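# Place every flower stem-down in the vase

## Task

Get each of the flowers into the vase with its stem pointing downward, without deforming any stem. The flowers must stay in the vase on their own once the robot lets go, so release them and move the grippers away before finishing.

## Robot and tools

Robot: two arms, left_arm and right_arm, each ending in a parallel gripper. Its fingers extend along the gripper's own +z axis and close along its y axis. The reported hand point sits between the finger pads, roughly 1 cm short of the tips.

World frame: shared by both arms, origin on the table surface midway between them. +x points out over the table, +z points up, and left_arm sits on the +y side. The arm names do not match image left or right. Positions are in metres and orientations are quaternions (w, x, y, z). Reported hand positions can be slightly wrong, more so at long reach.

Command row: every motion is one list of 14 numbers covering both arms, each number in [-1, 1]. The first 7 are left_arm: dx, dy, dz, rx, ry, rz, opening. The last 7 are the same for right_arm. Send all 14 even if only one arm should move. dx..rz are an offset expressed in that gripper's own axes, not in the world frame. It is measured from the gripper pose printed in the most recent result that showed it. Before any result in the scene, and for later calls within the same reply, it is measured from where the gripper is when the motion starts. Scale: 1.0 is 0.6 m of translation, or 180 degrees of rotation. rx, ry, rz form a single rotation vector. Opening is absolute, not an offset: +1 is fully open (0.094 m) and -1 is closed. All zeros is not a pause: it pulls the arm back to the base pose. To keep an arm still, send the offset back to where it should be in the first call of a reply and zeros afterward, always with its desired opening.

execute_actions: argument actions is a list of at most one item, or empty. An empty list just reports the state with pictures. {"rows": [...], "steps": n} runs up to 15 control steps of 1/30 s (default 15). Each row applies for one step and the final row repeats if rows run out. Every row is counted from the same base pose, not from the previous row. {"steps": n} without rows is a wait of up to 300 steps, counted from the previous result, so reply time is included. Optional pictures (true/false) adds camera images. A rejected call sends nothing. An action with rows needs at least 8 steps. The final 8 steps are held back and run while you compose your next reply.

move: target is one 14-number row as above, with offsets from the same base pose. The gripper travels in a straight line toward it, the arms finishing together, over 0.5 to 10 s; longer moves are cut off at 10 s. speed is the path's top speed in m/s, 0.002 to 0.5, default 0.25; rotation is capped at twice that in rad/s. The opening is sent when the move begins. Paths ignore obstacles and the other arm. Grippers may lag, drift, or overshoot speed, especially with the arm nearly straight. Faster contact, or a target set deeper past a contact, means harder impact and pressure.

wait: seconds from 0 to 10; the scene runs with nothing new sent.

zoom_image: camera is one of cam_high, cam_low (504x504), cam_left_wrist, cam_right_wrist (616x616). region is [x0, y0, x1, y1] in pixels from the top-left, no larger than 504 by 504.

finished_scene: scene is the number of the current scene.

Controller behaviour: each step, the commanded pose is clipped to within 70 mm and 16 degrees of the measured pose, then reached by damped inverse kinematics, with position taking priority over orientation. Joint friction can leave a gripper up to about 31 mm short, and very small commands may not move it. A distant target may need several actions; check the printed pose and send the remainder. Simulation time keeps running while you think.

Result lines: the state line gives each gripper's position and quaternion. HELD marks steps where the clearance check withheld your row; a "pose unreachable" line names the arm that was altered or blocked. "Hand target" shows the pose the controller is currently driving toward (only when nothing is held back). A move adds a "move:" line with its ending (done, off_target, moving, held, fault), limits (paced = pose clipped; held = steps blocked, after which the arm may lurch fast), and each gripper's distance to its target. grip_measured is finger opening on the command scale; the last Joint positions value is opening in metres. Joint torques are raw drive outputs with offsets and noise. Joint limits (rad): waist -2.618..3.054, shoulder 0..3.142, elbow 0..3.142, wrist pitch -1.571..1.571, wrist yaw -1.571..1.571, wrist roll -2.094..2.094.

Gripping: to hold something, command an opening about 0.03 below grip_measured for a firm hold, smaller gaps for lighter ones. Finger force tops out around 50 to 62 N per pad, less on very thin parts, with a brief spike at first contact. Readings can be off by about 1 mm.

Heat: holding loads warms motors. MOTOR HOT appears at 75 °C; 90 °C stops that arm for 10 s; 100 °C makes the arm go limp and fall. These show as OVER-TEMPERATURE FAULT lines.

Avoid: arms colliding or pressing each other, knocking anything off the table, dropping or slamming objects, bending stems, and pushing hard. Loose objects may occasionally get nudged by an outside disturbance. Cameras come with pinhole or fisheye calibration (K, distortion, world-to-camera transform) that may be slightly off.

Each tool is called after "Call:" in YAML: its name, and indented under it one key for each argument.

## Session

Call:
execute_actions:
  actions: []

Scene clock: 0.00 s of 6000.00 s.
left_arm: end_effector_position=(+0.2177, +0.2824, +0.2532) grip_measured=+1.000 end_effector_quat_wxyz=(+0.613, +0.393, +0.589, +0.352) | right_arm: end_effector_position=(+0.2821, -0.5167, +0.1496) grip_measured=+1.000 end_effector_quat_wxyz=(+0.425, -0.462, +0.594, -0.503)
Joint positions: left_arm=[-0.512  0.315  0.307  0.007 -0.611  1.109  0.094] | right_arm=[-0.835  1.476  0.369  0.95  -0.562 -1.616  0.094]
Joint velocities: left_arm=[ 0.002 -0.007 -0.002 -0.007 -0.051 -0.022  0.   ] | right_arm=[-0.002 -0.002  0.007  0.007 -0.095 -0.051  0.   ]
Joint torques (N m, as the arm reports them, + toward a larger angle): no reading
Motor temperatures (°C, as the motors report them): left_arm=[24 23 26 23 24 27] | right_arm=[24 25 28 26 23 24]
Hand target (left_arm): +0.218, +0.282, +0.253; +0.613, +0.393, +0.589, +0.352
Hand target (right_arm): +0.282, -0.517, +0.150; +0.425, -0.462, +0.594, -0.503
camera_calibration (this result's frames):
cam_left_wrist: T_world_to_cam=[[0.0248097, -0.683651, -0.729387, 0.374099], [-0.432399, 0.650493, -0.624412, 0.115433], [0.901341, 0.330878, -0.279471, -0.104953], [0, 0, 0, 1]] pos_world=[0.13523, 0.215391, 0.31561]
cam_right_wrist: T_world_to_cam=[[0.0765353, 0.171547, 0.982198, -0.087663], [-0.680365, -0.711124, 0.177218, -0.161775], [0.728866, -0.681817, 0.0622889, -0.452237], [0, 0, 0, 1]] pos_world=[0.226263, -0.408346, 0.142941]

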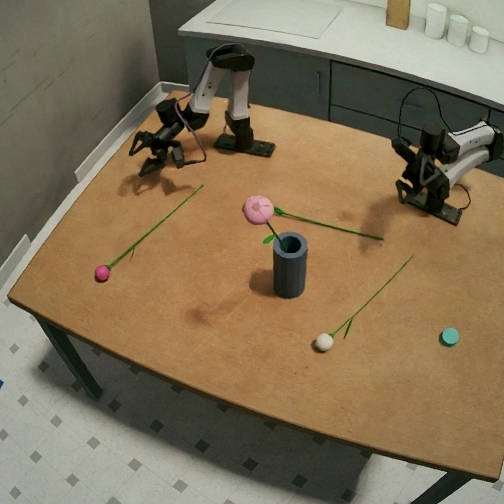

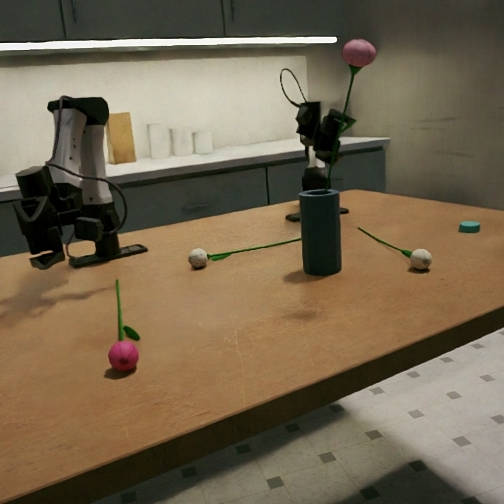

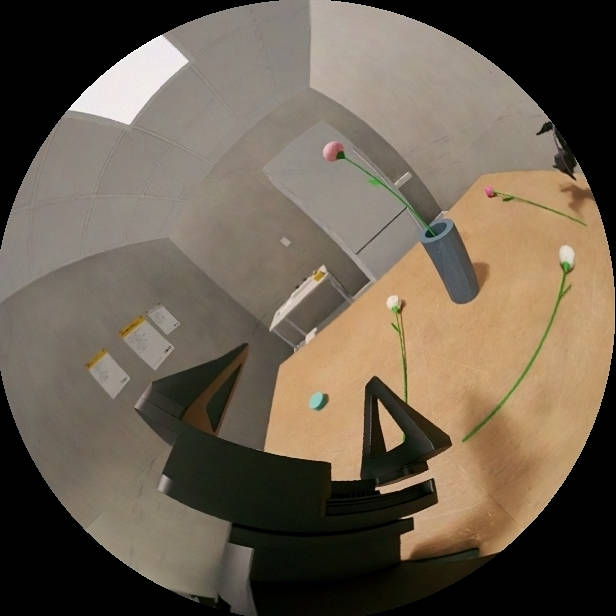

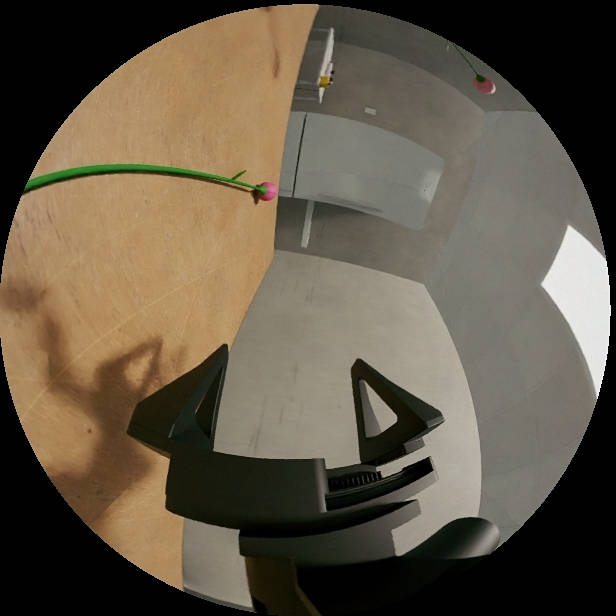

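Call:
move:
  target: [0.12,-0.299,0.32,0.3,0.3105,-0.23,0,-0.226,0.13,0.17,-0.273,0.3085,0.438,0]
  speed: 0.4

Scene clock: 4.40 s of 6000.00 s.
left_arm: end_effector_position=(+0.4003, +0.2524, +0.0642) grip_measured=+0.002 end_effector_quat_wxyz=(+0.125, +0.204, +0.971, -0.020) | right_arm: end_effector_position=(+0.3995, -0.4002, +0.0639) grip_measured=+0.002 end_effector_quat_wxyz=(+0.133, +0.129, +0.983, -0.010)
Joint positions: left_arm=[-0.044  1.985  1.533 -0.868  0.039  0.199  0.047] | right_arm=[-0.234  2.058  1.635 -0.882  0.009  0.085  0.047]
Joint velocities: left_arm=[-0.002  0.022 -0.012  0.022  0.051 -0.007 -0.   ] | right_arm=[ 0.027  0.007 -0.022 -0.007  0.022 -0.037 -0.001]
Joint torques (N m, as the arm reports them, + toward a larger angle): left_arm=[  0.38 -10.1    8.74   0.86   0.11  -0.09] | right_arm=[  0.17 -11.84   8.95   1.01  -0.12   0.08]
Motor temperatures (°C, as the motors report them): left_arm=[24 24 28 24 24 27] | right_arm=[24 26 29 27 23 24]
Hand target (left_arm): +0.406, +0.252, +0.067; +0.128, +0.198, +0.971, -0.026
Hand target (right_arm): +0.404, -0.399, +0.063; +0.132, +0.132, +0.982, -0.004
Off the commanded pose (left_arm): 0.009 m, 1 deg.
Off the commanded pose (right_arm): 0.001 m, 1 deg.
Kept back: nothing.
move: done
camera_calibration (this result's frames):
cam_left_wrist: T_world_to_cam=[[-0.113106, -0.993547, -0.00847965, 0.298355], [-0.963416, 0.107581, 0.245472, 0.38967], [-0.242976, 0.0359338, -0.969367, 0.264424], [0, 0, 0, 1]] pos_world=[0.473409, 0.245007, 0.163201]
cam_right_wrist: T_world_to_cam=[[-0.0647259, -0.989001, 0.132991, -0.386244], [-0.949232, 0.102133, 0.297536, 0.441286], [-0.307846, -0.106981, -0.945403, 0.255574], [0, 0, 0, 1]] pos_world=[0.472561, -0.399724, 0.161689]

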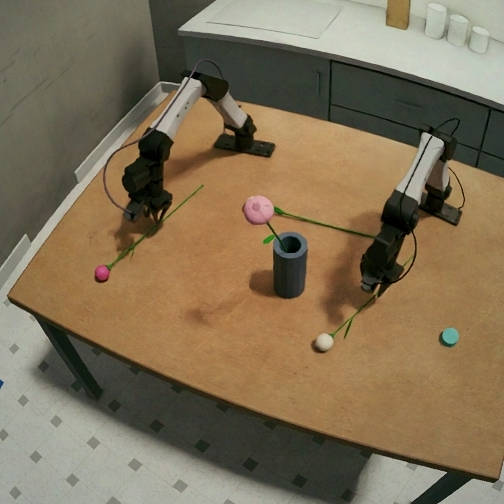

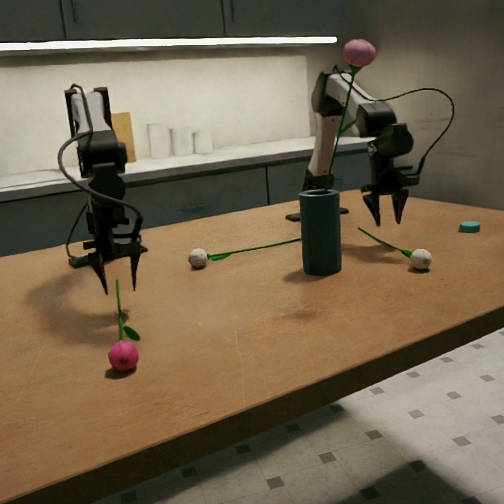

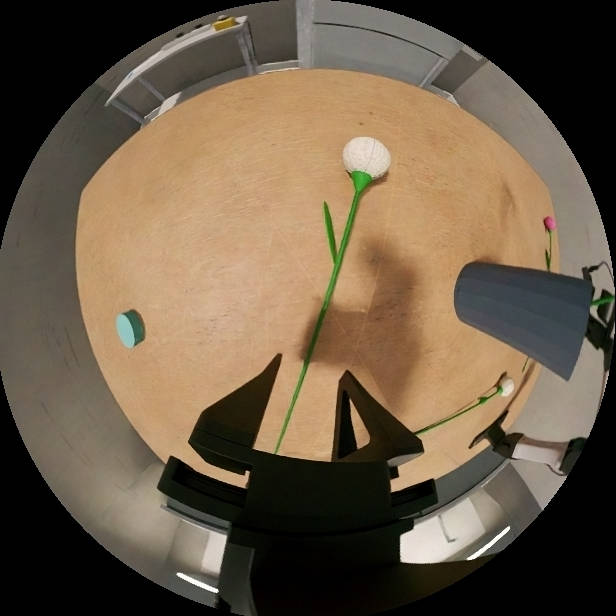

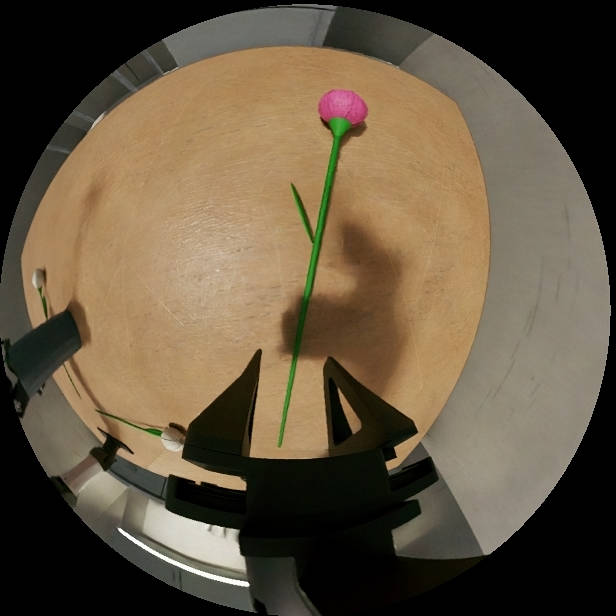

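Call:
move:
  target: [0.004,-0.009,0.097,0,0.006,0,-0.3,0.002,-0.02,0.086,0,0.006,0,-0.3]
  speed: 0.08

Call:
zoom_image:
  camera: "cam_low"
  region: [70, 260, 190, 380]

Call:
zoom_image:
  camera: "cam_low"
  region: [340, 190, 460, 280]

Scene clock: 6.20 s of 6000.00 s.
left_arm: end_effector_position=(+0.4169, +0.2431, +0.0184) grip_measured=-0.298 end_effector_quat_wxyz=(+0.127, +0.204, +0.970, -0.022) | right_arm: end_effector_position=(+0.4113, -0.4129, +0.0241) grip_measured=-0.298 end_effector_quat_wxyz=(+0.131, +0.130, +0.983, -0.013)
Joint positions: left_arm=[-0.057  2.098  1.512 -0.73   0.04   0.187  0.033] | right_arm=[-0.257  2.151  1.617 -0.773  0.008  0.064  0.033]
Joint velocities: left_arm=[-0.002 -0.012 -0.002 -0.081  0.081  0.037 -0.   ] | right_arm=[ 0.007 -0.007  0.012 -0.022 -0.037 -0.066 -0.001]
Joint torques (N m, as the arm reports them, + toward a larger angle): left_arm=[ -0.51 -11.21   4.83   1.03  -0.07  -0.09] | right_arm=[ -0.73 -13.05   5.53   1.25  -0.11  -0.05]
Motor temperatures (°C, as the motors report them): left_arm=[24 24 28 24 24 27] | right_arm=[24 26 29 27 23 24]
Hand target (left_arm): +0.410, +0.243, +0.008; +0.116, +0.204, +0.972, -0.018
Hand target (right_arm): +0.407, -0.415, +0.014; +0.124, +0.129, +0.984, -0.009
Off the commanded pose (left_arm): 0.013 m, 1 deg.
Off the commanded pose (right_arm): 0.011 m, 1 deg.
Kept back: nothing.
move: off_target (left_arm, right_arm)
camera_calibration (this result's frames):
cam_left_wrist: T_world_to_cam=[[-0.114409, -0.993423, -0.00455149, 0.291041], [-0.963885, 0.109896, 0.242586, 0.41756], [-0.24049, 0.0321411, -0.970119, 0.224228], [0, 0, 0, 1]] pos_world=[0.489702, 0.236031, 0.117558]
cam_right_wrist: T_world_to_cam=[[-0.0666859, -0.988282, 0.137299, -0.391743], [-0.948, 0.105676, 0.300215, 0.466572], [-0.311206, -0.110139, -0.943939, 0.220244], [0, 0, 0, 1]] pos_world=[0.484728, -0.412201, 0.12161]

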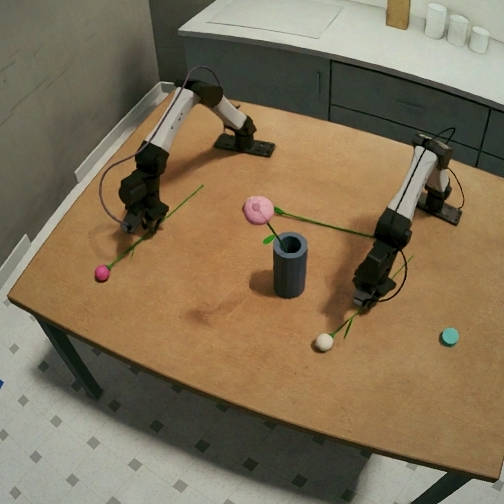

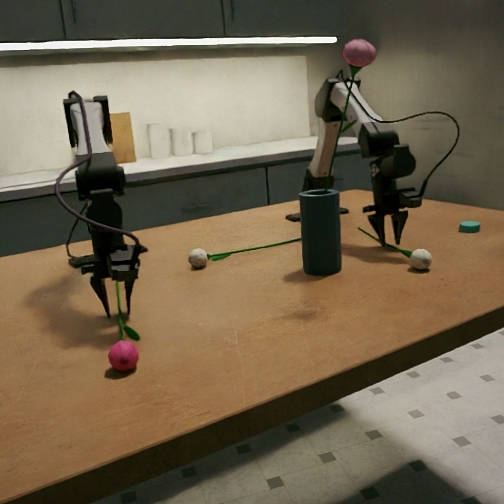

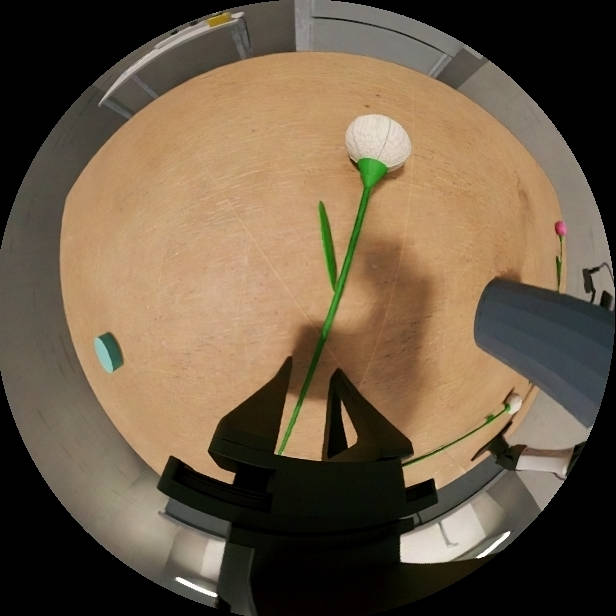

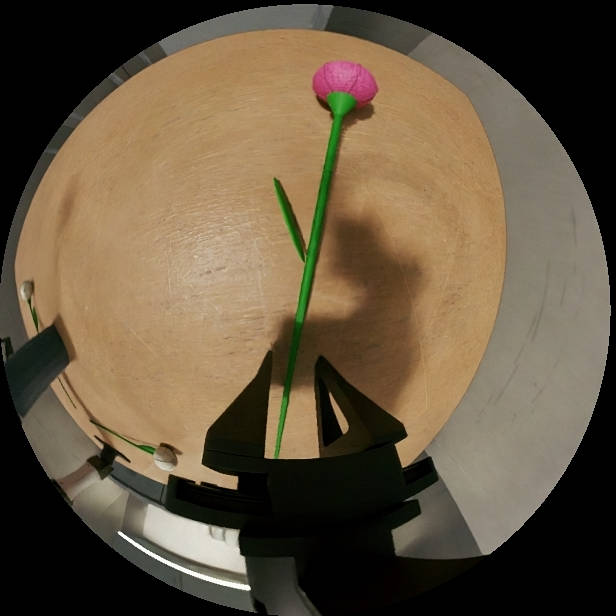

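Region (70, 260, 190, 380) of cam_low's 504x504 image, scaled by 4.200, with more detail than that image has.

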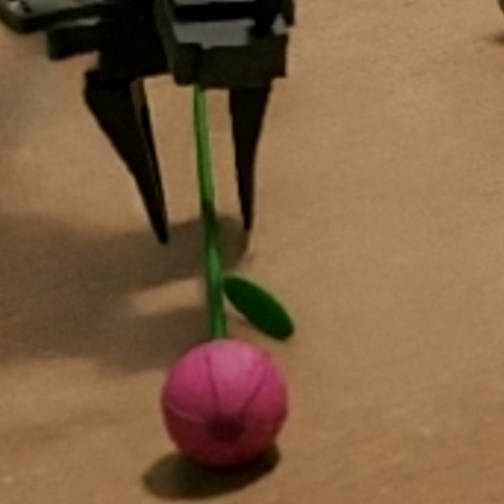

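Region (340, 190, 460, 280) of cam_low's 504x504 image, scaled by 4.200, with more detail than that image has; it fills the top 378 rows of this view, and the rest is white.

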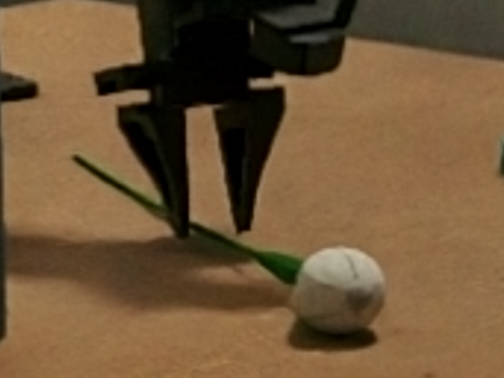

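Call:
execute_actions:
  actions:
    - {"rows":[[0.006,0,0.013,0,0.006,0,-0.4,0.006,0,0.013,0,0.006,0,-0.4],[0.008,0,0.018,0,0.008,0,-0.5,0.008,0,0.018,0,0.008,0,-0.5],[0.01,0,0.022,0,0.01,0,-0.6,0.01,0,0.022,0,0.01,0,-0.6],[0.013,0,0.027,0,0.012,0,-0.6,0.013,0,0.027,0,0.012,0,-0.6]],"steps":15}

Call:
move:
  target: [0,0,0,0,0,0,-0.96,0,0,0,0,0,0,-0.95]

Scene clock: 6.77 s of 6000.00 s.
left_arm: end_effector_position=(+0.4162, +0.2432, +0.0114) grip_measured=-0.597 end_effector_quat_wxyz=(+0.121, +0.204, +0.971, -0.022) | right_arm: end_effector_position=(+0.4104, -0.4127, +0.0185) grip_measured=-0.598 end_effector_quat_wxyz=(+0.126, +0.130, +0.984, -0.012)
Joint positions: left_arm=[-0.057  2.115  1.512 -0.725  0.04   0.187  0.019] | right_arm=[-0.257  2.163  1.617 -0.772  0.008  0.064  0.019]
Joint velocities: left_arm=[ 0.002 -0.002 -0.007  0.051  0.007  0.007 -0.002] | right_arm=[-0.007  0.017 -0.002  0.051  0.037 -0.051 -0.001]
Joint torques (N m, as the arm reports them, + toward a larger angle): left_arm=[-0.08 -9.97  6.47  0.78 -0.05 -0.02] | right_arm=[  0.06 -12.     6.68   0.98  -0.04   0.08]
Motor temperatures (°C, as the motors report them): left_arm=[24 24 28 24 24 27] | right_arm=[24 27 29 27 23 24]
Steps of this call (steps 1 to 10: nothing new was sent; steps 11 to 17: the first 7 steps of this action). Readings (end_effector_position):
11: left_arm (+0.4172, +0.2430, +0.0185) | right_arm (+0.4116, -0.4129, +0.0242)
12: left_arm (+0.4171, +0.2430, +0.0180) | right_arm (+0.4116, -0.4129, +0.0242)
14: left_arm (+0.4166, +0.2431, +0.0150) | right_arm (+0.4113, -0.4129, +0.0226)
17: the state above

Scene clock: 7.53 s of 6000.00 s.
left_arm: end_effector_position=(+0.4170, +0.2430, +0.0115) grip_measured=-0.942 end_effector_quat_wxyz=(+0.122, +0.204, +0.971, -0.022) | right_arm: end_effector_position=(+0.4107, -0.4128, +0.0186) grip_measured=-0.928 end_effector_quat_wxyz=(+0.126, +0.130, +0.983, -0.012)
Joint positions: left_arm=[-0.057  2.115  1.512 -0.722  0.04   0.187  0.003] | right_arm=[-0.257  2.163  1.617 -0.771  0.008  0.064  0.003]
Joint velocities: left_arm=[-0.012 -0.017 -0.007 -0.007 -0.007 -0.022 -0.   ] | right_arm=[-0.012 -0.012 -0.007  0.007 -0.066  0.095  0.   ]
Joint torques (N m, as the arm reports them, + toward a larger angle): left_arm=[ -0.02 -12.11   6.45   0.9    0.    -0.03] | right_arm=[  0.19 -14.21   6.97   1.01  -0.04   0.02]
Motor temperatures (°C, as the motors report them): left_arm=[24 24 28 24 24 27] | right_arm=[24 27 29 27 23 24]
Hand target (left_arm): +0.417, +0.243, +0.011; +0.121, +0.204, +0.971, -0.022
Hand target (right_arm): +0.411, -0.413, +0.019; +0.126, +0.130, +0.983, -0.012
Off your previous action's commanded pose (left_arm): 0.011 m, 2 deg at its last step (step 8 of this call).
Off your previous action's commanded pose (right_arm): 0.012 m, 2 deg at its last step (step 8 of this call).
Off the commanded pose (left_arm): 0.000 m, 0 deg.
Off the commanded pose (right_arm): 0.000 m, 0 deg.
Kept back: nothing.
move: done
camera_calibration (this result's frames):
cam_left_wrist: T_world_to_cam=[[-0.114456, -0.993413, -0.00557158, 0.291031], [-0.961586, 0.109377, 0.251772, 0.418343], [-0.249504, 0.0341745, -0.96777, 0.220872], [0, 0, 0, 1]] pos_world=[0.490692, 0.235808, 0.110048]
cam_right_wrist: T_world_to_cam=[[-0.0649378, -0.988569, 0.136068, -0.391719], [-0.94495, 0.104741, 0.309998, 0.465824], [-0.320706, -0.108447, -0.94095, 0.219401], [0, 0, 0, 1]] pos_world=[0.485106, -0.412239, 0.115341]

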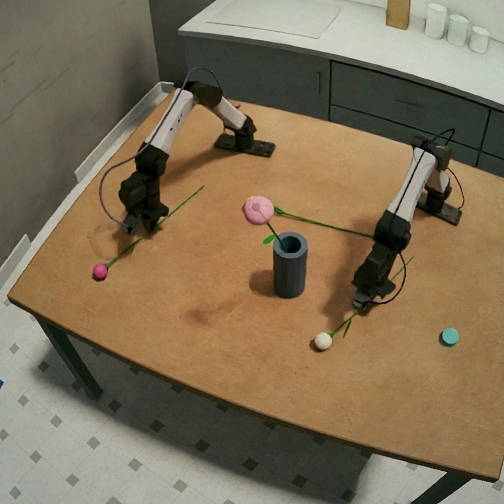

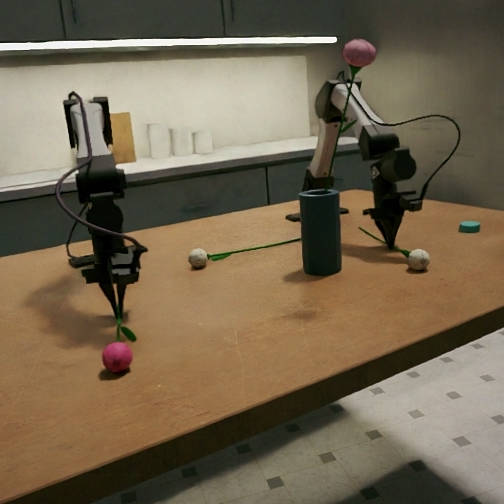

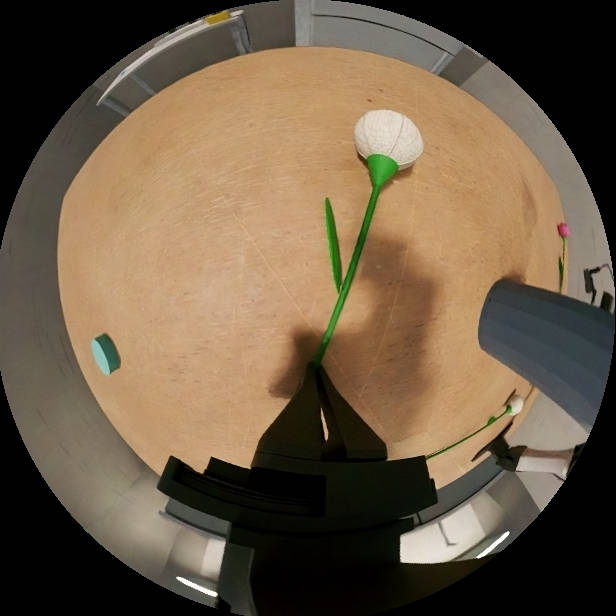

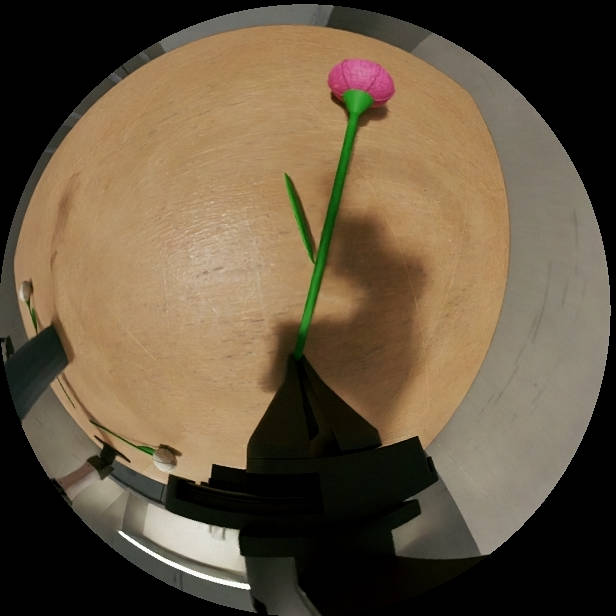

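Call:
move:
  target: [-0.027,0,-0.105,0,0,0,-0.972,-0.027,0,-0.105,0,0,0,-0.96]
  speed: 0.15

Call:
move:
  target: [-0.093,-0.102,-0.646,0,-0.5,0,-0.972,0.087,0.425,-0.703,-0.289,-0.465,-0.175,-0.96]
  speed: 0.35

Call:
zoom_image:
  camera: "cam_high"
  region: [210, 112, 378, 280]

Call:
zoom_image:
  camera: "cam_low"
  region: [220, 42, 388, 210]

Scene clock: 9.50 s of 6000.00 s.
left_arm: end_effector_position=(+0.4113, +0.2443, +0.0683) grip_measured=-0.943 end_effector_quat_wxyz=(+0.113, +0.204, +0.972, -0.022) | right_arm: end_effector_position=(+0.4077, -0.4122, +0.0753) grip_measured=-0.928 end_effector_quat_wxyz=(+0.117, +0.130, +0.985, -0.012)
Joint positions: left_arm=[-0.057  2.051  1.652 -0.944  0.04   0.187  0.003] | right_arm=[-0.257  2.122  1.787 -1.001  0.008  0.064  0.003]
Joint velocities: left_arm=[ 0.012 -0.017  0.002 -0.051  0.007 -0.022  0.   ] | right_arm=[ 0.007 -0.002  0.007 -0.007  0.007  0.022 -0.002]
Joint torques (N m, as the arm reports them, + toward a larger angle): left_arm=[ -0.05 -12.1    8.38   0.84   0.01  -0.03] | right_arm=[  0.16 -14.41   8.6    1.03  -0.03   0.01]
Motor temperatures (°C, as the motors report them): left_arm=[24 25 28 24 24 27] | right_arm=[24 28 29 27 23 24]
Hand target (left_arm): +0.416, +0.243, +0.077; +0.122, +0.204, +0.971, -0.022
Hand target (right_arm): +0.411, -0.413, +0.084; +0.126, +0.130, +0.983, -0.012
Off the commanded pose (left_arm): 0.010 m, 1 deg.
Off the commanded pose (right_arm): 0.009 m, 1 deg.
Kept back: nothing.
move: done
camera_calibration (this result's frames):
cam_left_wrist: T_world_to_cam=[[-0.114573, -0.993386, -0.00752866, 0.292144], [-0.956932, 0.108327, 0.269346, 0.395607], [-0.266749, 0.0380642, -0.963014, 0.280151], [0, 0, 0, 1]] pos_world=[0.486771, 0.236693, 0.165433]
cam_right_wrist: T_world_to_cam=[[-0.0624159, -0.989072, 0.13357, -0.400094], [-0.938983, 0.103551, 0.328007, 0.441074], [-0.338254, -0.104947, -0.935185, 0.280069], [0, 0, 0, 1]] pos_world=[0.483923, -0.412003, 0.170681]

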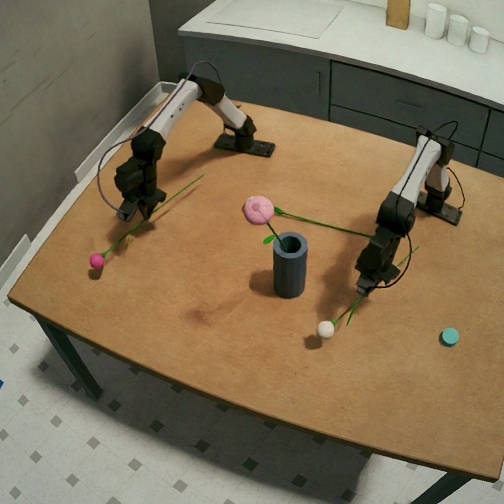

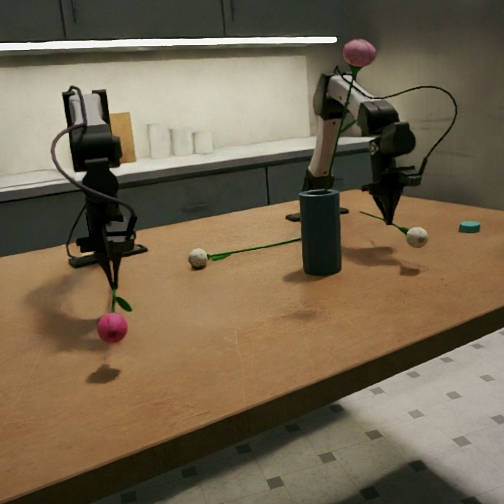

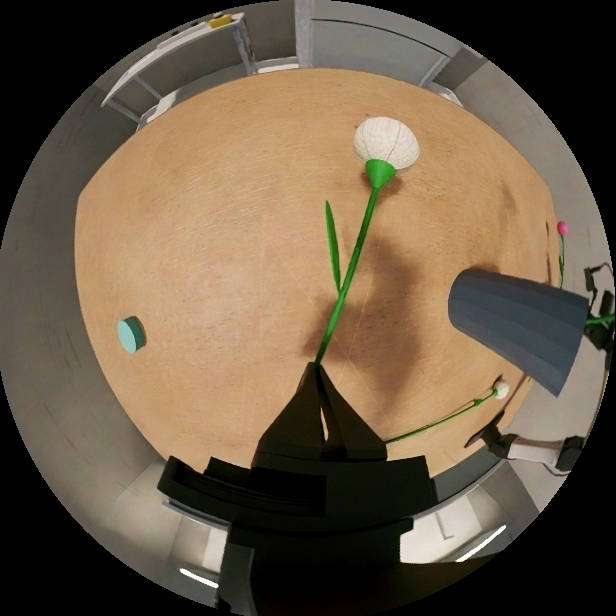

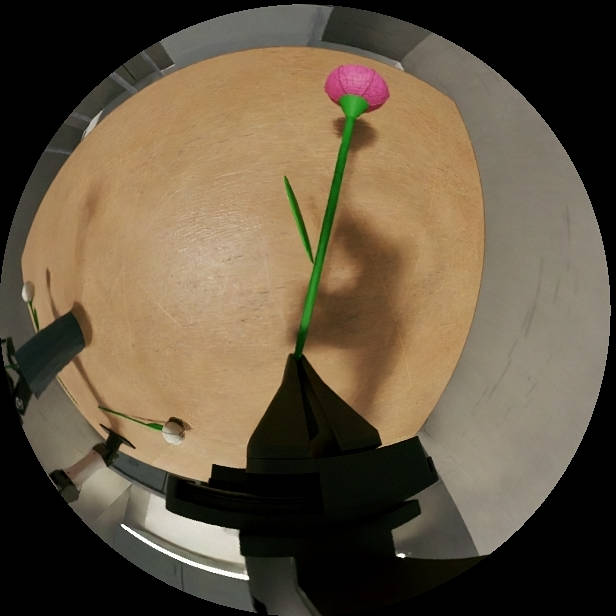

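Scene clock: 12.87 s of 6000.00 s.
left_arm: end_effector_position=(+0.3537, +0.2049, +0.4590) grip_measured=-0.943 end_effector_quat_wxyz=(+0.769, +0.129, +0.606, -0.157) | right_arm: end_effector_position=(+0.3326, -0.1348, +0.4716) grip_measured=-0.928 end_effector_quat_wxyz=(+0.743, -0.202, +0.581, +0.263)
Joint positions: left_arm=[-0.168  1.167  1.109  0.292  0.076 -0.01   0.003] | right_arm=[ 0.25   1.282  1.218  0.326 -0.353  0.098  0.003]
Joint velocities: left_arm=[-0.007 -0.007 -0.012 -0.007  0.022 -0.022 -0.   ] | right_arm=[ 0.022 -0.007 -0.012  0.022 -0.007 -0.007 -0.001]
Joint torques (N m, as the arm reports them, + toward a larger angle): left_arm=[-0.58 -4.32  6.05  2.   -0.12 -0.09] | right_arm=[ 0.84 -4.56  9.97  2.35 -0.04  0.04]
Motor temperatures (°C, as the motors report them): left_arm=[24 26 28 24 24 27] | right_arm=[24 29 30 28 23 24]
Hand target (left_arm): +0.354, +0.203, +0.453; +0.768, +0.125, +0.608, -0.159
Hand target (right_arm): +0.333, -0.130, +0.480; +0.749, -0.208, +0.570, +0.267
Off the commanded pose (left_arm): 0.004 m, 0 deg.
Off the commanded pose (right_arm): 0.007 m, 2 deg.
Kept back: nothing.
move: done
camera_calibration (this result's frames):
cam_left_wrist: T_world_to_cam=[[-0.379432, -0.879931, 0.285924, 0.18506], [-0.35566, -0.146572, -0.923051, 0.626381], [0.85413, -0.451926, -0.257342, 0.022527], [0, 0, 0, 1]] pos_world=[0.273755, 0.264831, 0.531066]
cam_right_wrist: T_world_to_cam=[[0.495925, -0.847679, 0.18841, -0.375924], [-0.16525, -0.305132, -0.937863, 0.496357], [0.852497, 0.433975, -0.291402, 0.0273576], [0, 0, 0, 1]] pos_world=[0.245131, -0.179081, 0.544315]

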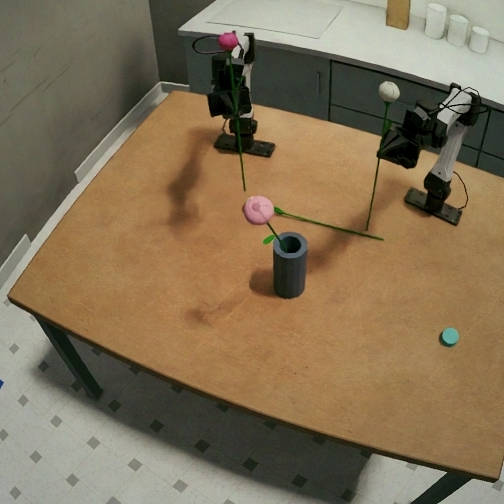

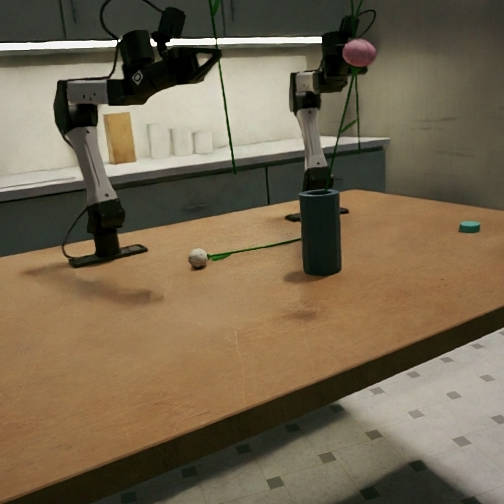

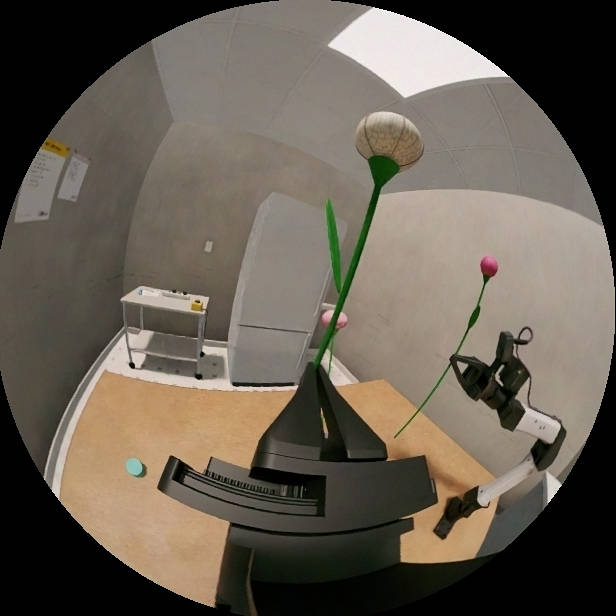

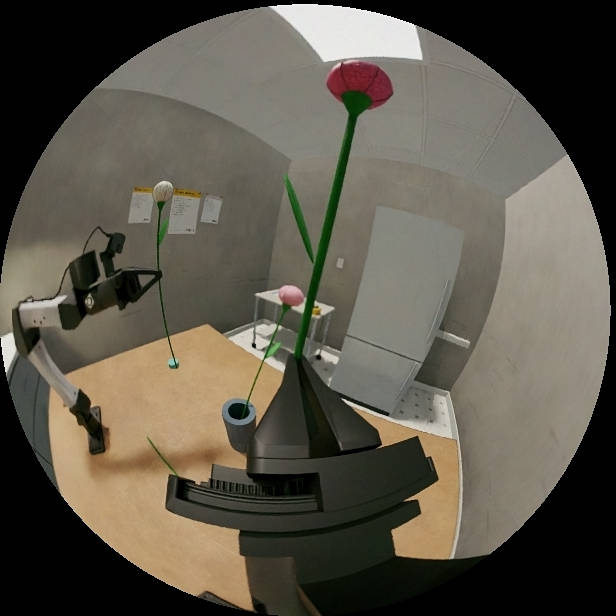

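Region (210, 112, 378, 280) of cam_high's 504x504 image, scaled by 3.000, with more detail than that image has.

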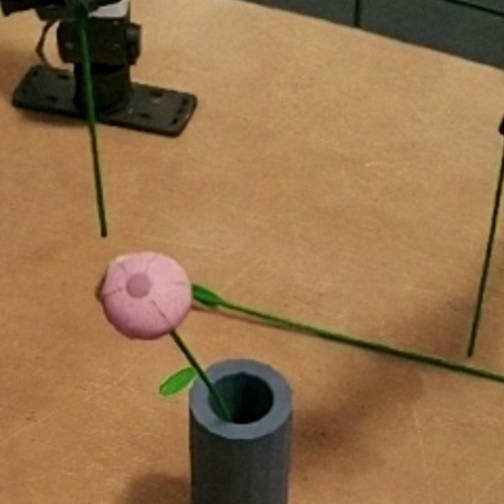

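Region (220, 42, 388, 210) of cam_low's 504x504 image, scaled by 3.000, with more detail than that image has.

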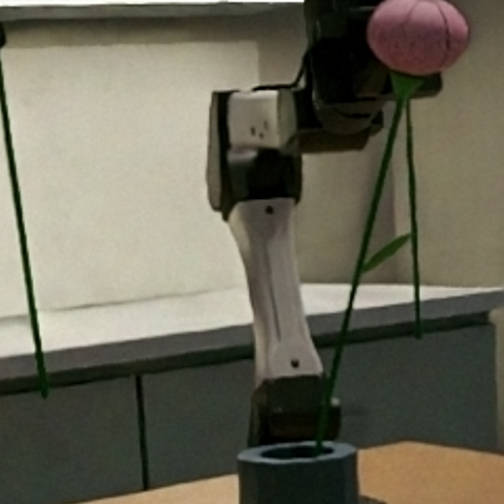

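Call:
move:
  target: [0.09,-0.166,0.19,0,0,-0.033,-0.972,0,0,0,0,0,0.02,-0.96]
  speed: 0.15

Call:
zoom_image:
  camera: "cam_high"
  region: [210, 112, 378, 280]

Call:
zoom_image:
  camera: "cam_low"
  region: [220, 42, 388, 210]

Scene clock: 15.37 s of 6000.00 s.
left_arm: end_effector_position=(+0.4262, +0.0643, +0.4203) grip_measured=-0.943 end_effector_quat_wxyz=(+0.750, +0.111, +0.624, -0.190) | right_arm: end_effector_position=(+0.3326, -0.1349, +0.4717) grip_measured=-0.928 end_effector_quat_wxyz=(+0.736, -0.186, +0.586, +0.282)
Joint positions: left_arm=[-0.465  1.65   1.39   0.463 -0.202 -0.03   0.003] | right_arm=[ 0.25   1.282  1.218  0.326 -0.353  0.151  0.003]
Joint velocities: left_arm=[-0.022  0.022 -0.012  0.007 -0.081 -0.022  0.   ] | right_arm=[ 0.007 -0.007  0.007  0.037  0.139 -0.095  0.   ]
Joint torques (N m, as the arm reports them, + toward a larger angle): left_arm=[-0.33 -8.35  9.84  2.   -0.08 -0.08] | right_arm=[-0.01 -6.09  8.06  2.19  0.07  0.12]
Motor temperatures (°C, as the motors report them): left_arm=[24 26 29 25 24 27] | right_arm=[24 29 31 29 23 24]
Hand target (left_arm): +0.426, +0.064, +0.434; +0.760, +0.100, +0.612, -0.195
Hand target (right_arm): +0.333, -0.135, +0.472; +0.735, -0.183, +0.587, +0.286
Off the commanded pose (left_arm): 0.012 m, 2 deg.
Off the commanded pose (right_arm): 0.000 m, 1 deg.
Kept back: nothing.
move: off_target (left_arm)
camera_calibration (this result's frames):
cam_left_wrist: T_world_to_cam=[[-0.384101, -0.850285, 0.359835, 0.068952], [-0.418427, -0.187105, -0.888769, 0.610847], [0.823034, -0.491942, -0.283916, -0.085801], [0, 0, 0, 1]] pos_world=[0.352697, 0.130712, 0.49373]
cam_right_wrist: T_world_to_cam=[[0.512251, -0.847756, 0.137506, -0.357366], [-0.191795, -0.268984, -0.943855, 0.512962], [0.837146, 0.457118, -0.300383, 0.0398674], [0, 0, 0, 1]] pos_world=[0.24807, -0.183204, 0.545277]

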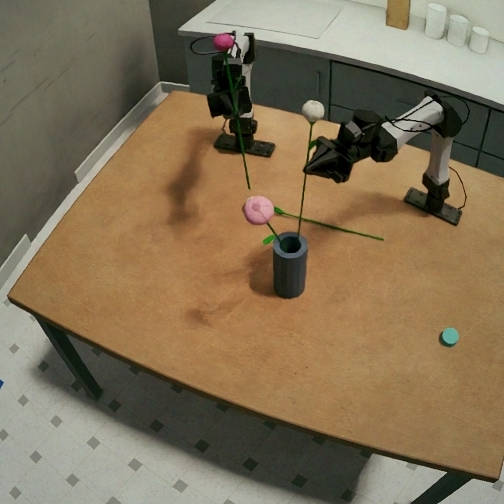

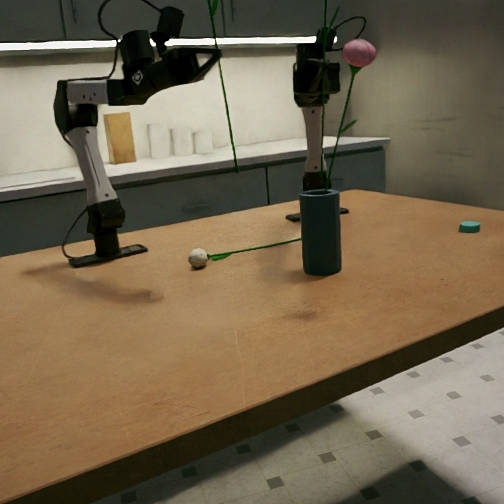

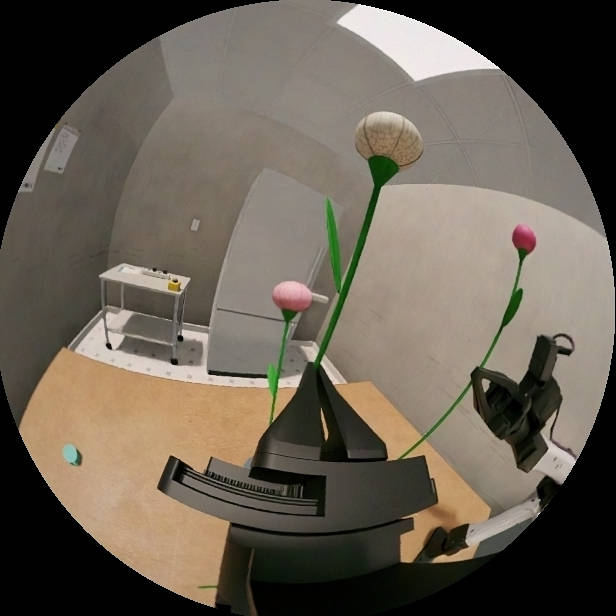

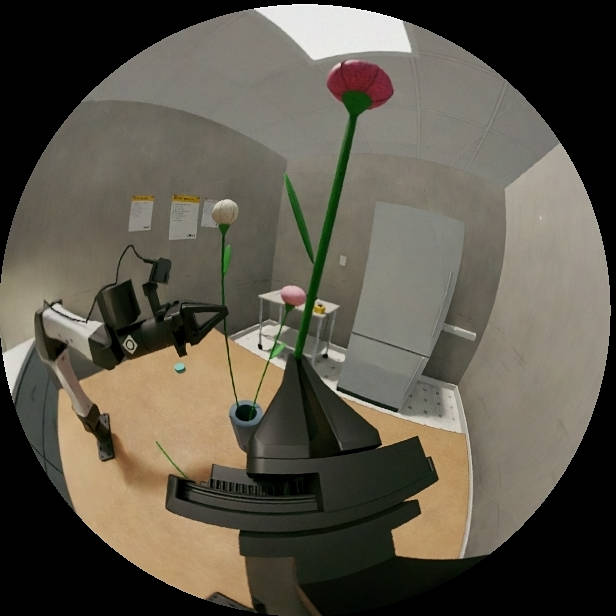

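Region (210, 112, 378, 280) of cam_high's 504x504 image, scaled by 3.000, with more detail than that image has.

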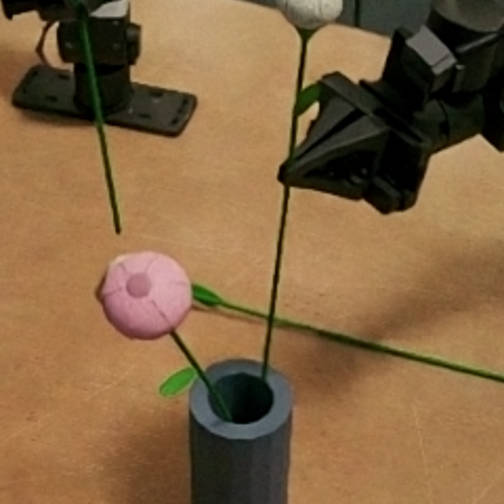

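Region (220, 42, 388, 210) of cam_low's 504x504 image, scaled by 3.000, with more detail than that image has.

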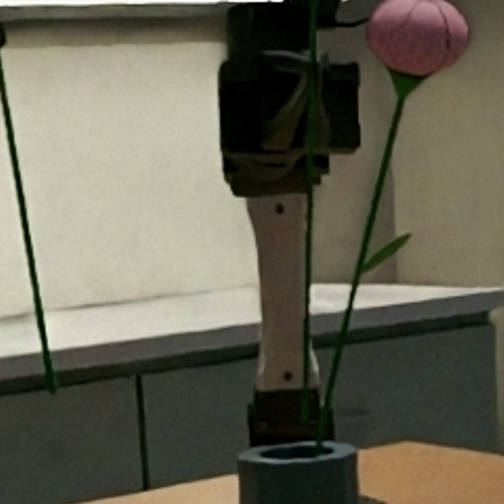

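Call:
move:
  target: [0.087,-0.008,0.004,0,0,-0.008,-0.972,0,0,0,0,0,0,-0.96]
  speed: 0.07

Call:
zoom_image:
  camera: "cam_high"
  region: [210, 112, 378, 280]

Call:
zoom_image:
  camera: "cam_low"
  region: [220, 42, 388, 210]

Scene clock: 17.33 s of 6000.00 s.
left_arm: end_effector_position=(+0.4346, +0.0538, +0.3838) grip_measured=-0.943 end_effector_quat_wxyz=(+0.753, +0.105, +0.618, -0.200) | right_arm: end_effector_position=(+0.3326, -0.1349, +0.4717) grip_measured=-0.928 end_effector_quat_wxyz=(+0.736, -0.186, +0.586, +0.283)
Joint positions: left_arm=[-0.472  1.717  1.302  0.636 -0.205 -0.045  0.003] | right_arm=[ 0.25   1.282  1.218  0.326 -0.353  0.152  0.003]
Joint velocities: left_arm=[ 0.017 -0.002 -0.007  0.022 -0.066  0.022  0.   ] | right_arm=[-0.022 -0.012  0.022 -0.007  0.066 -0.051 -0.001]
Joint torques (N m, as the arm reports them, + toward a larger angle): left_arm=[-0.52 -8.76  5.92  1.99 -0.1  -0.08] | right_arm=[ 0.07 -6.09  8.08  2.19  0.04  0.06]
Motor temperatures (°C, as the motors report them): left_arm=[24 26 29 25 24 27] | right_arm=[24 29 31 29 23 24]
Hand target (left_arm): +0.435, +0.051, +0.371; +0.748, +0.104, +0.625, -0.199
Hand target (right_arm): +0.333, -0.135, +0.472; +0.736, -0.186, +0.586, +0.283
Off the commanded pose (left_arm): 0.014 m, 1 deg.
Off the commanded pose (right_arm): 0.000 m, 0 deg.
Kept back: nothing.
move: off_target (left_arm)
camera_calibration (this result's frames):
cam_left_wrist: T_world_to_cam=[[-0.393916, -0.838203, 0.377156, 0.0733194], [-0.41278, -0.205302, -0.887392, 0.57795], [0.821245, -0.50524, -0.265122, -0.114049], [0, 0, 0, 1]] pos_world=[0.36111, 0.122488, 0.454978]
cam_right_wrist: T_world_to_cam=[[0.512362, -0.847749, 0.137143, -0.35723], [-0.191988, -0.268729, -0.943888, 0.513077], [0.837034, 0.457282, -0.300444, 0.0399556], [0, 0, 0, 1]] pos_world=[0.248091, -0.183234, 0.545283]

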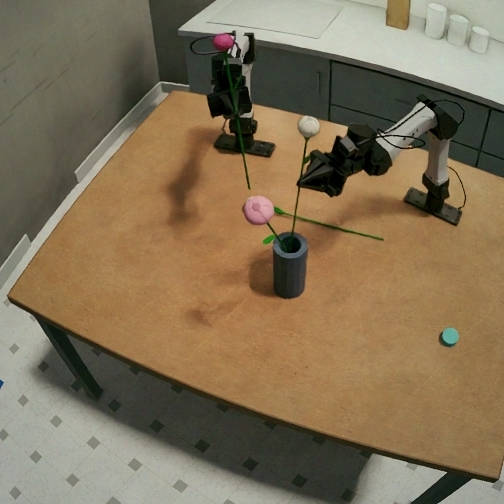

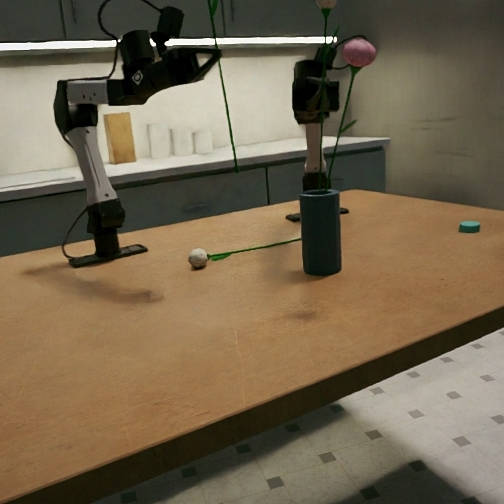

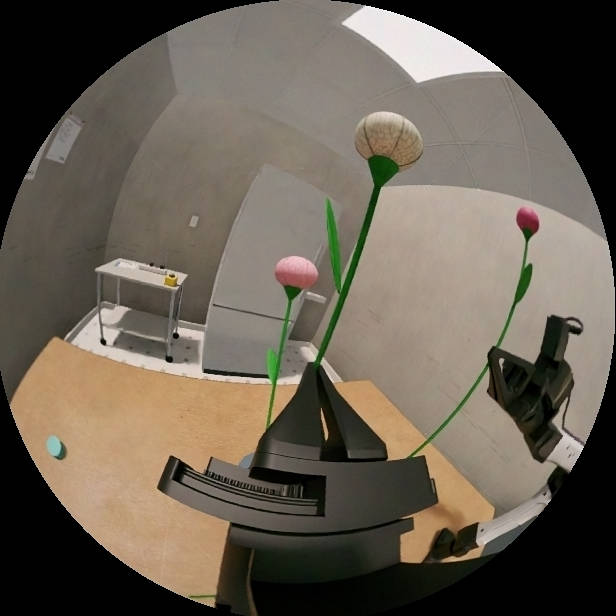

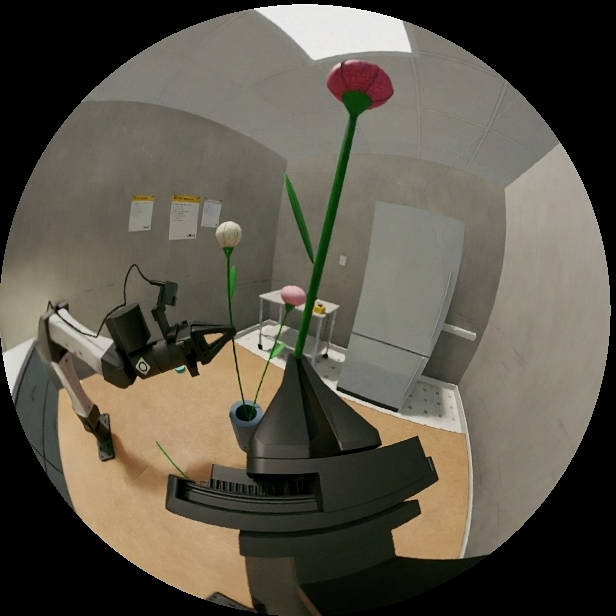

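Region (210, 112, 378, 280) of cam_high's 504x504 image, scaled by 3.000, with more detail than that image has.

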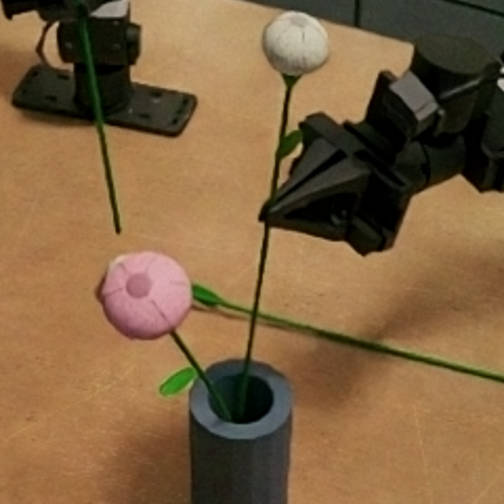

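Region (220, 42, 388, 210) of cam_low's 504x504 image, scaled by 3.000, with more detail than that image has.

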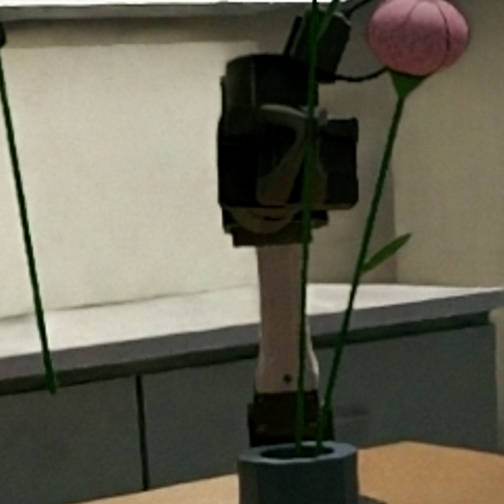

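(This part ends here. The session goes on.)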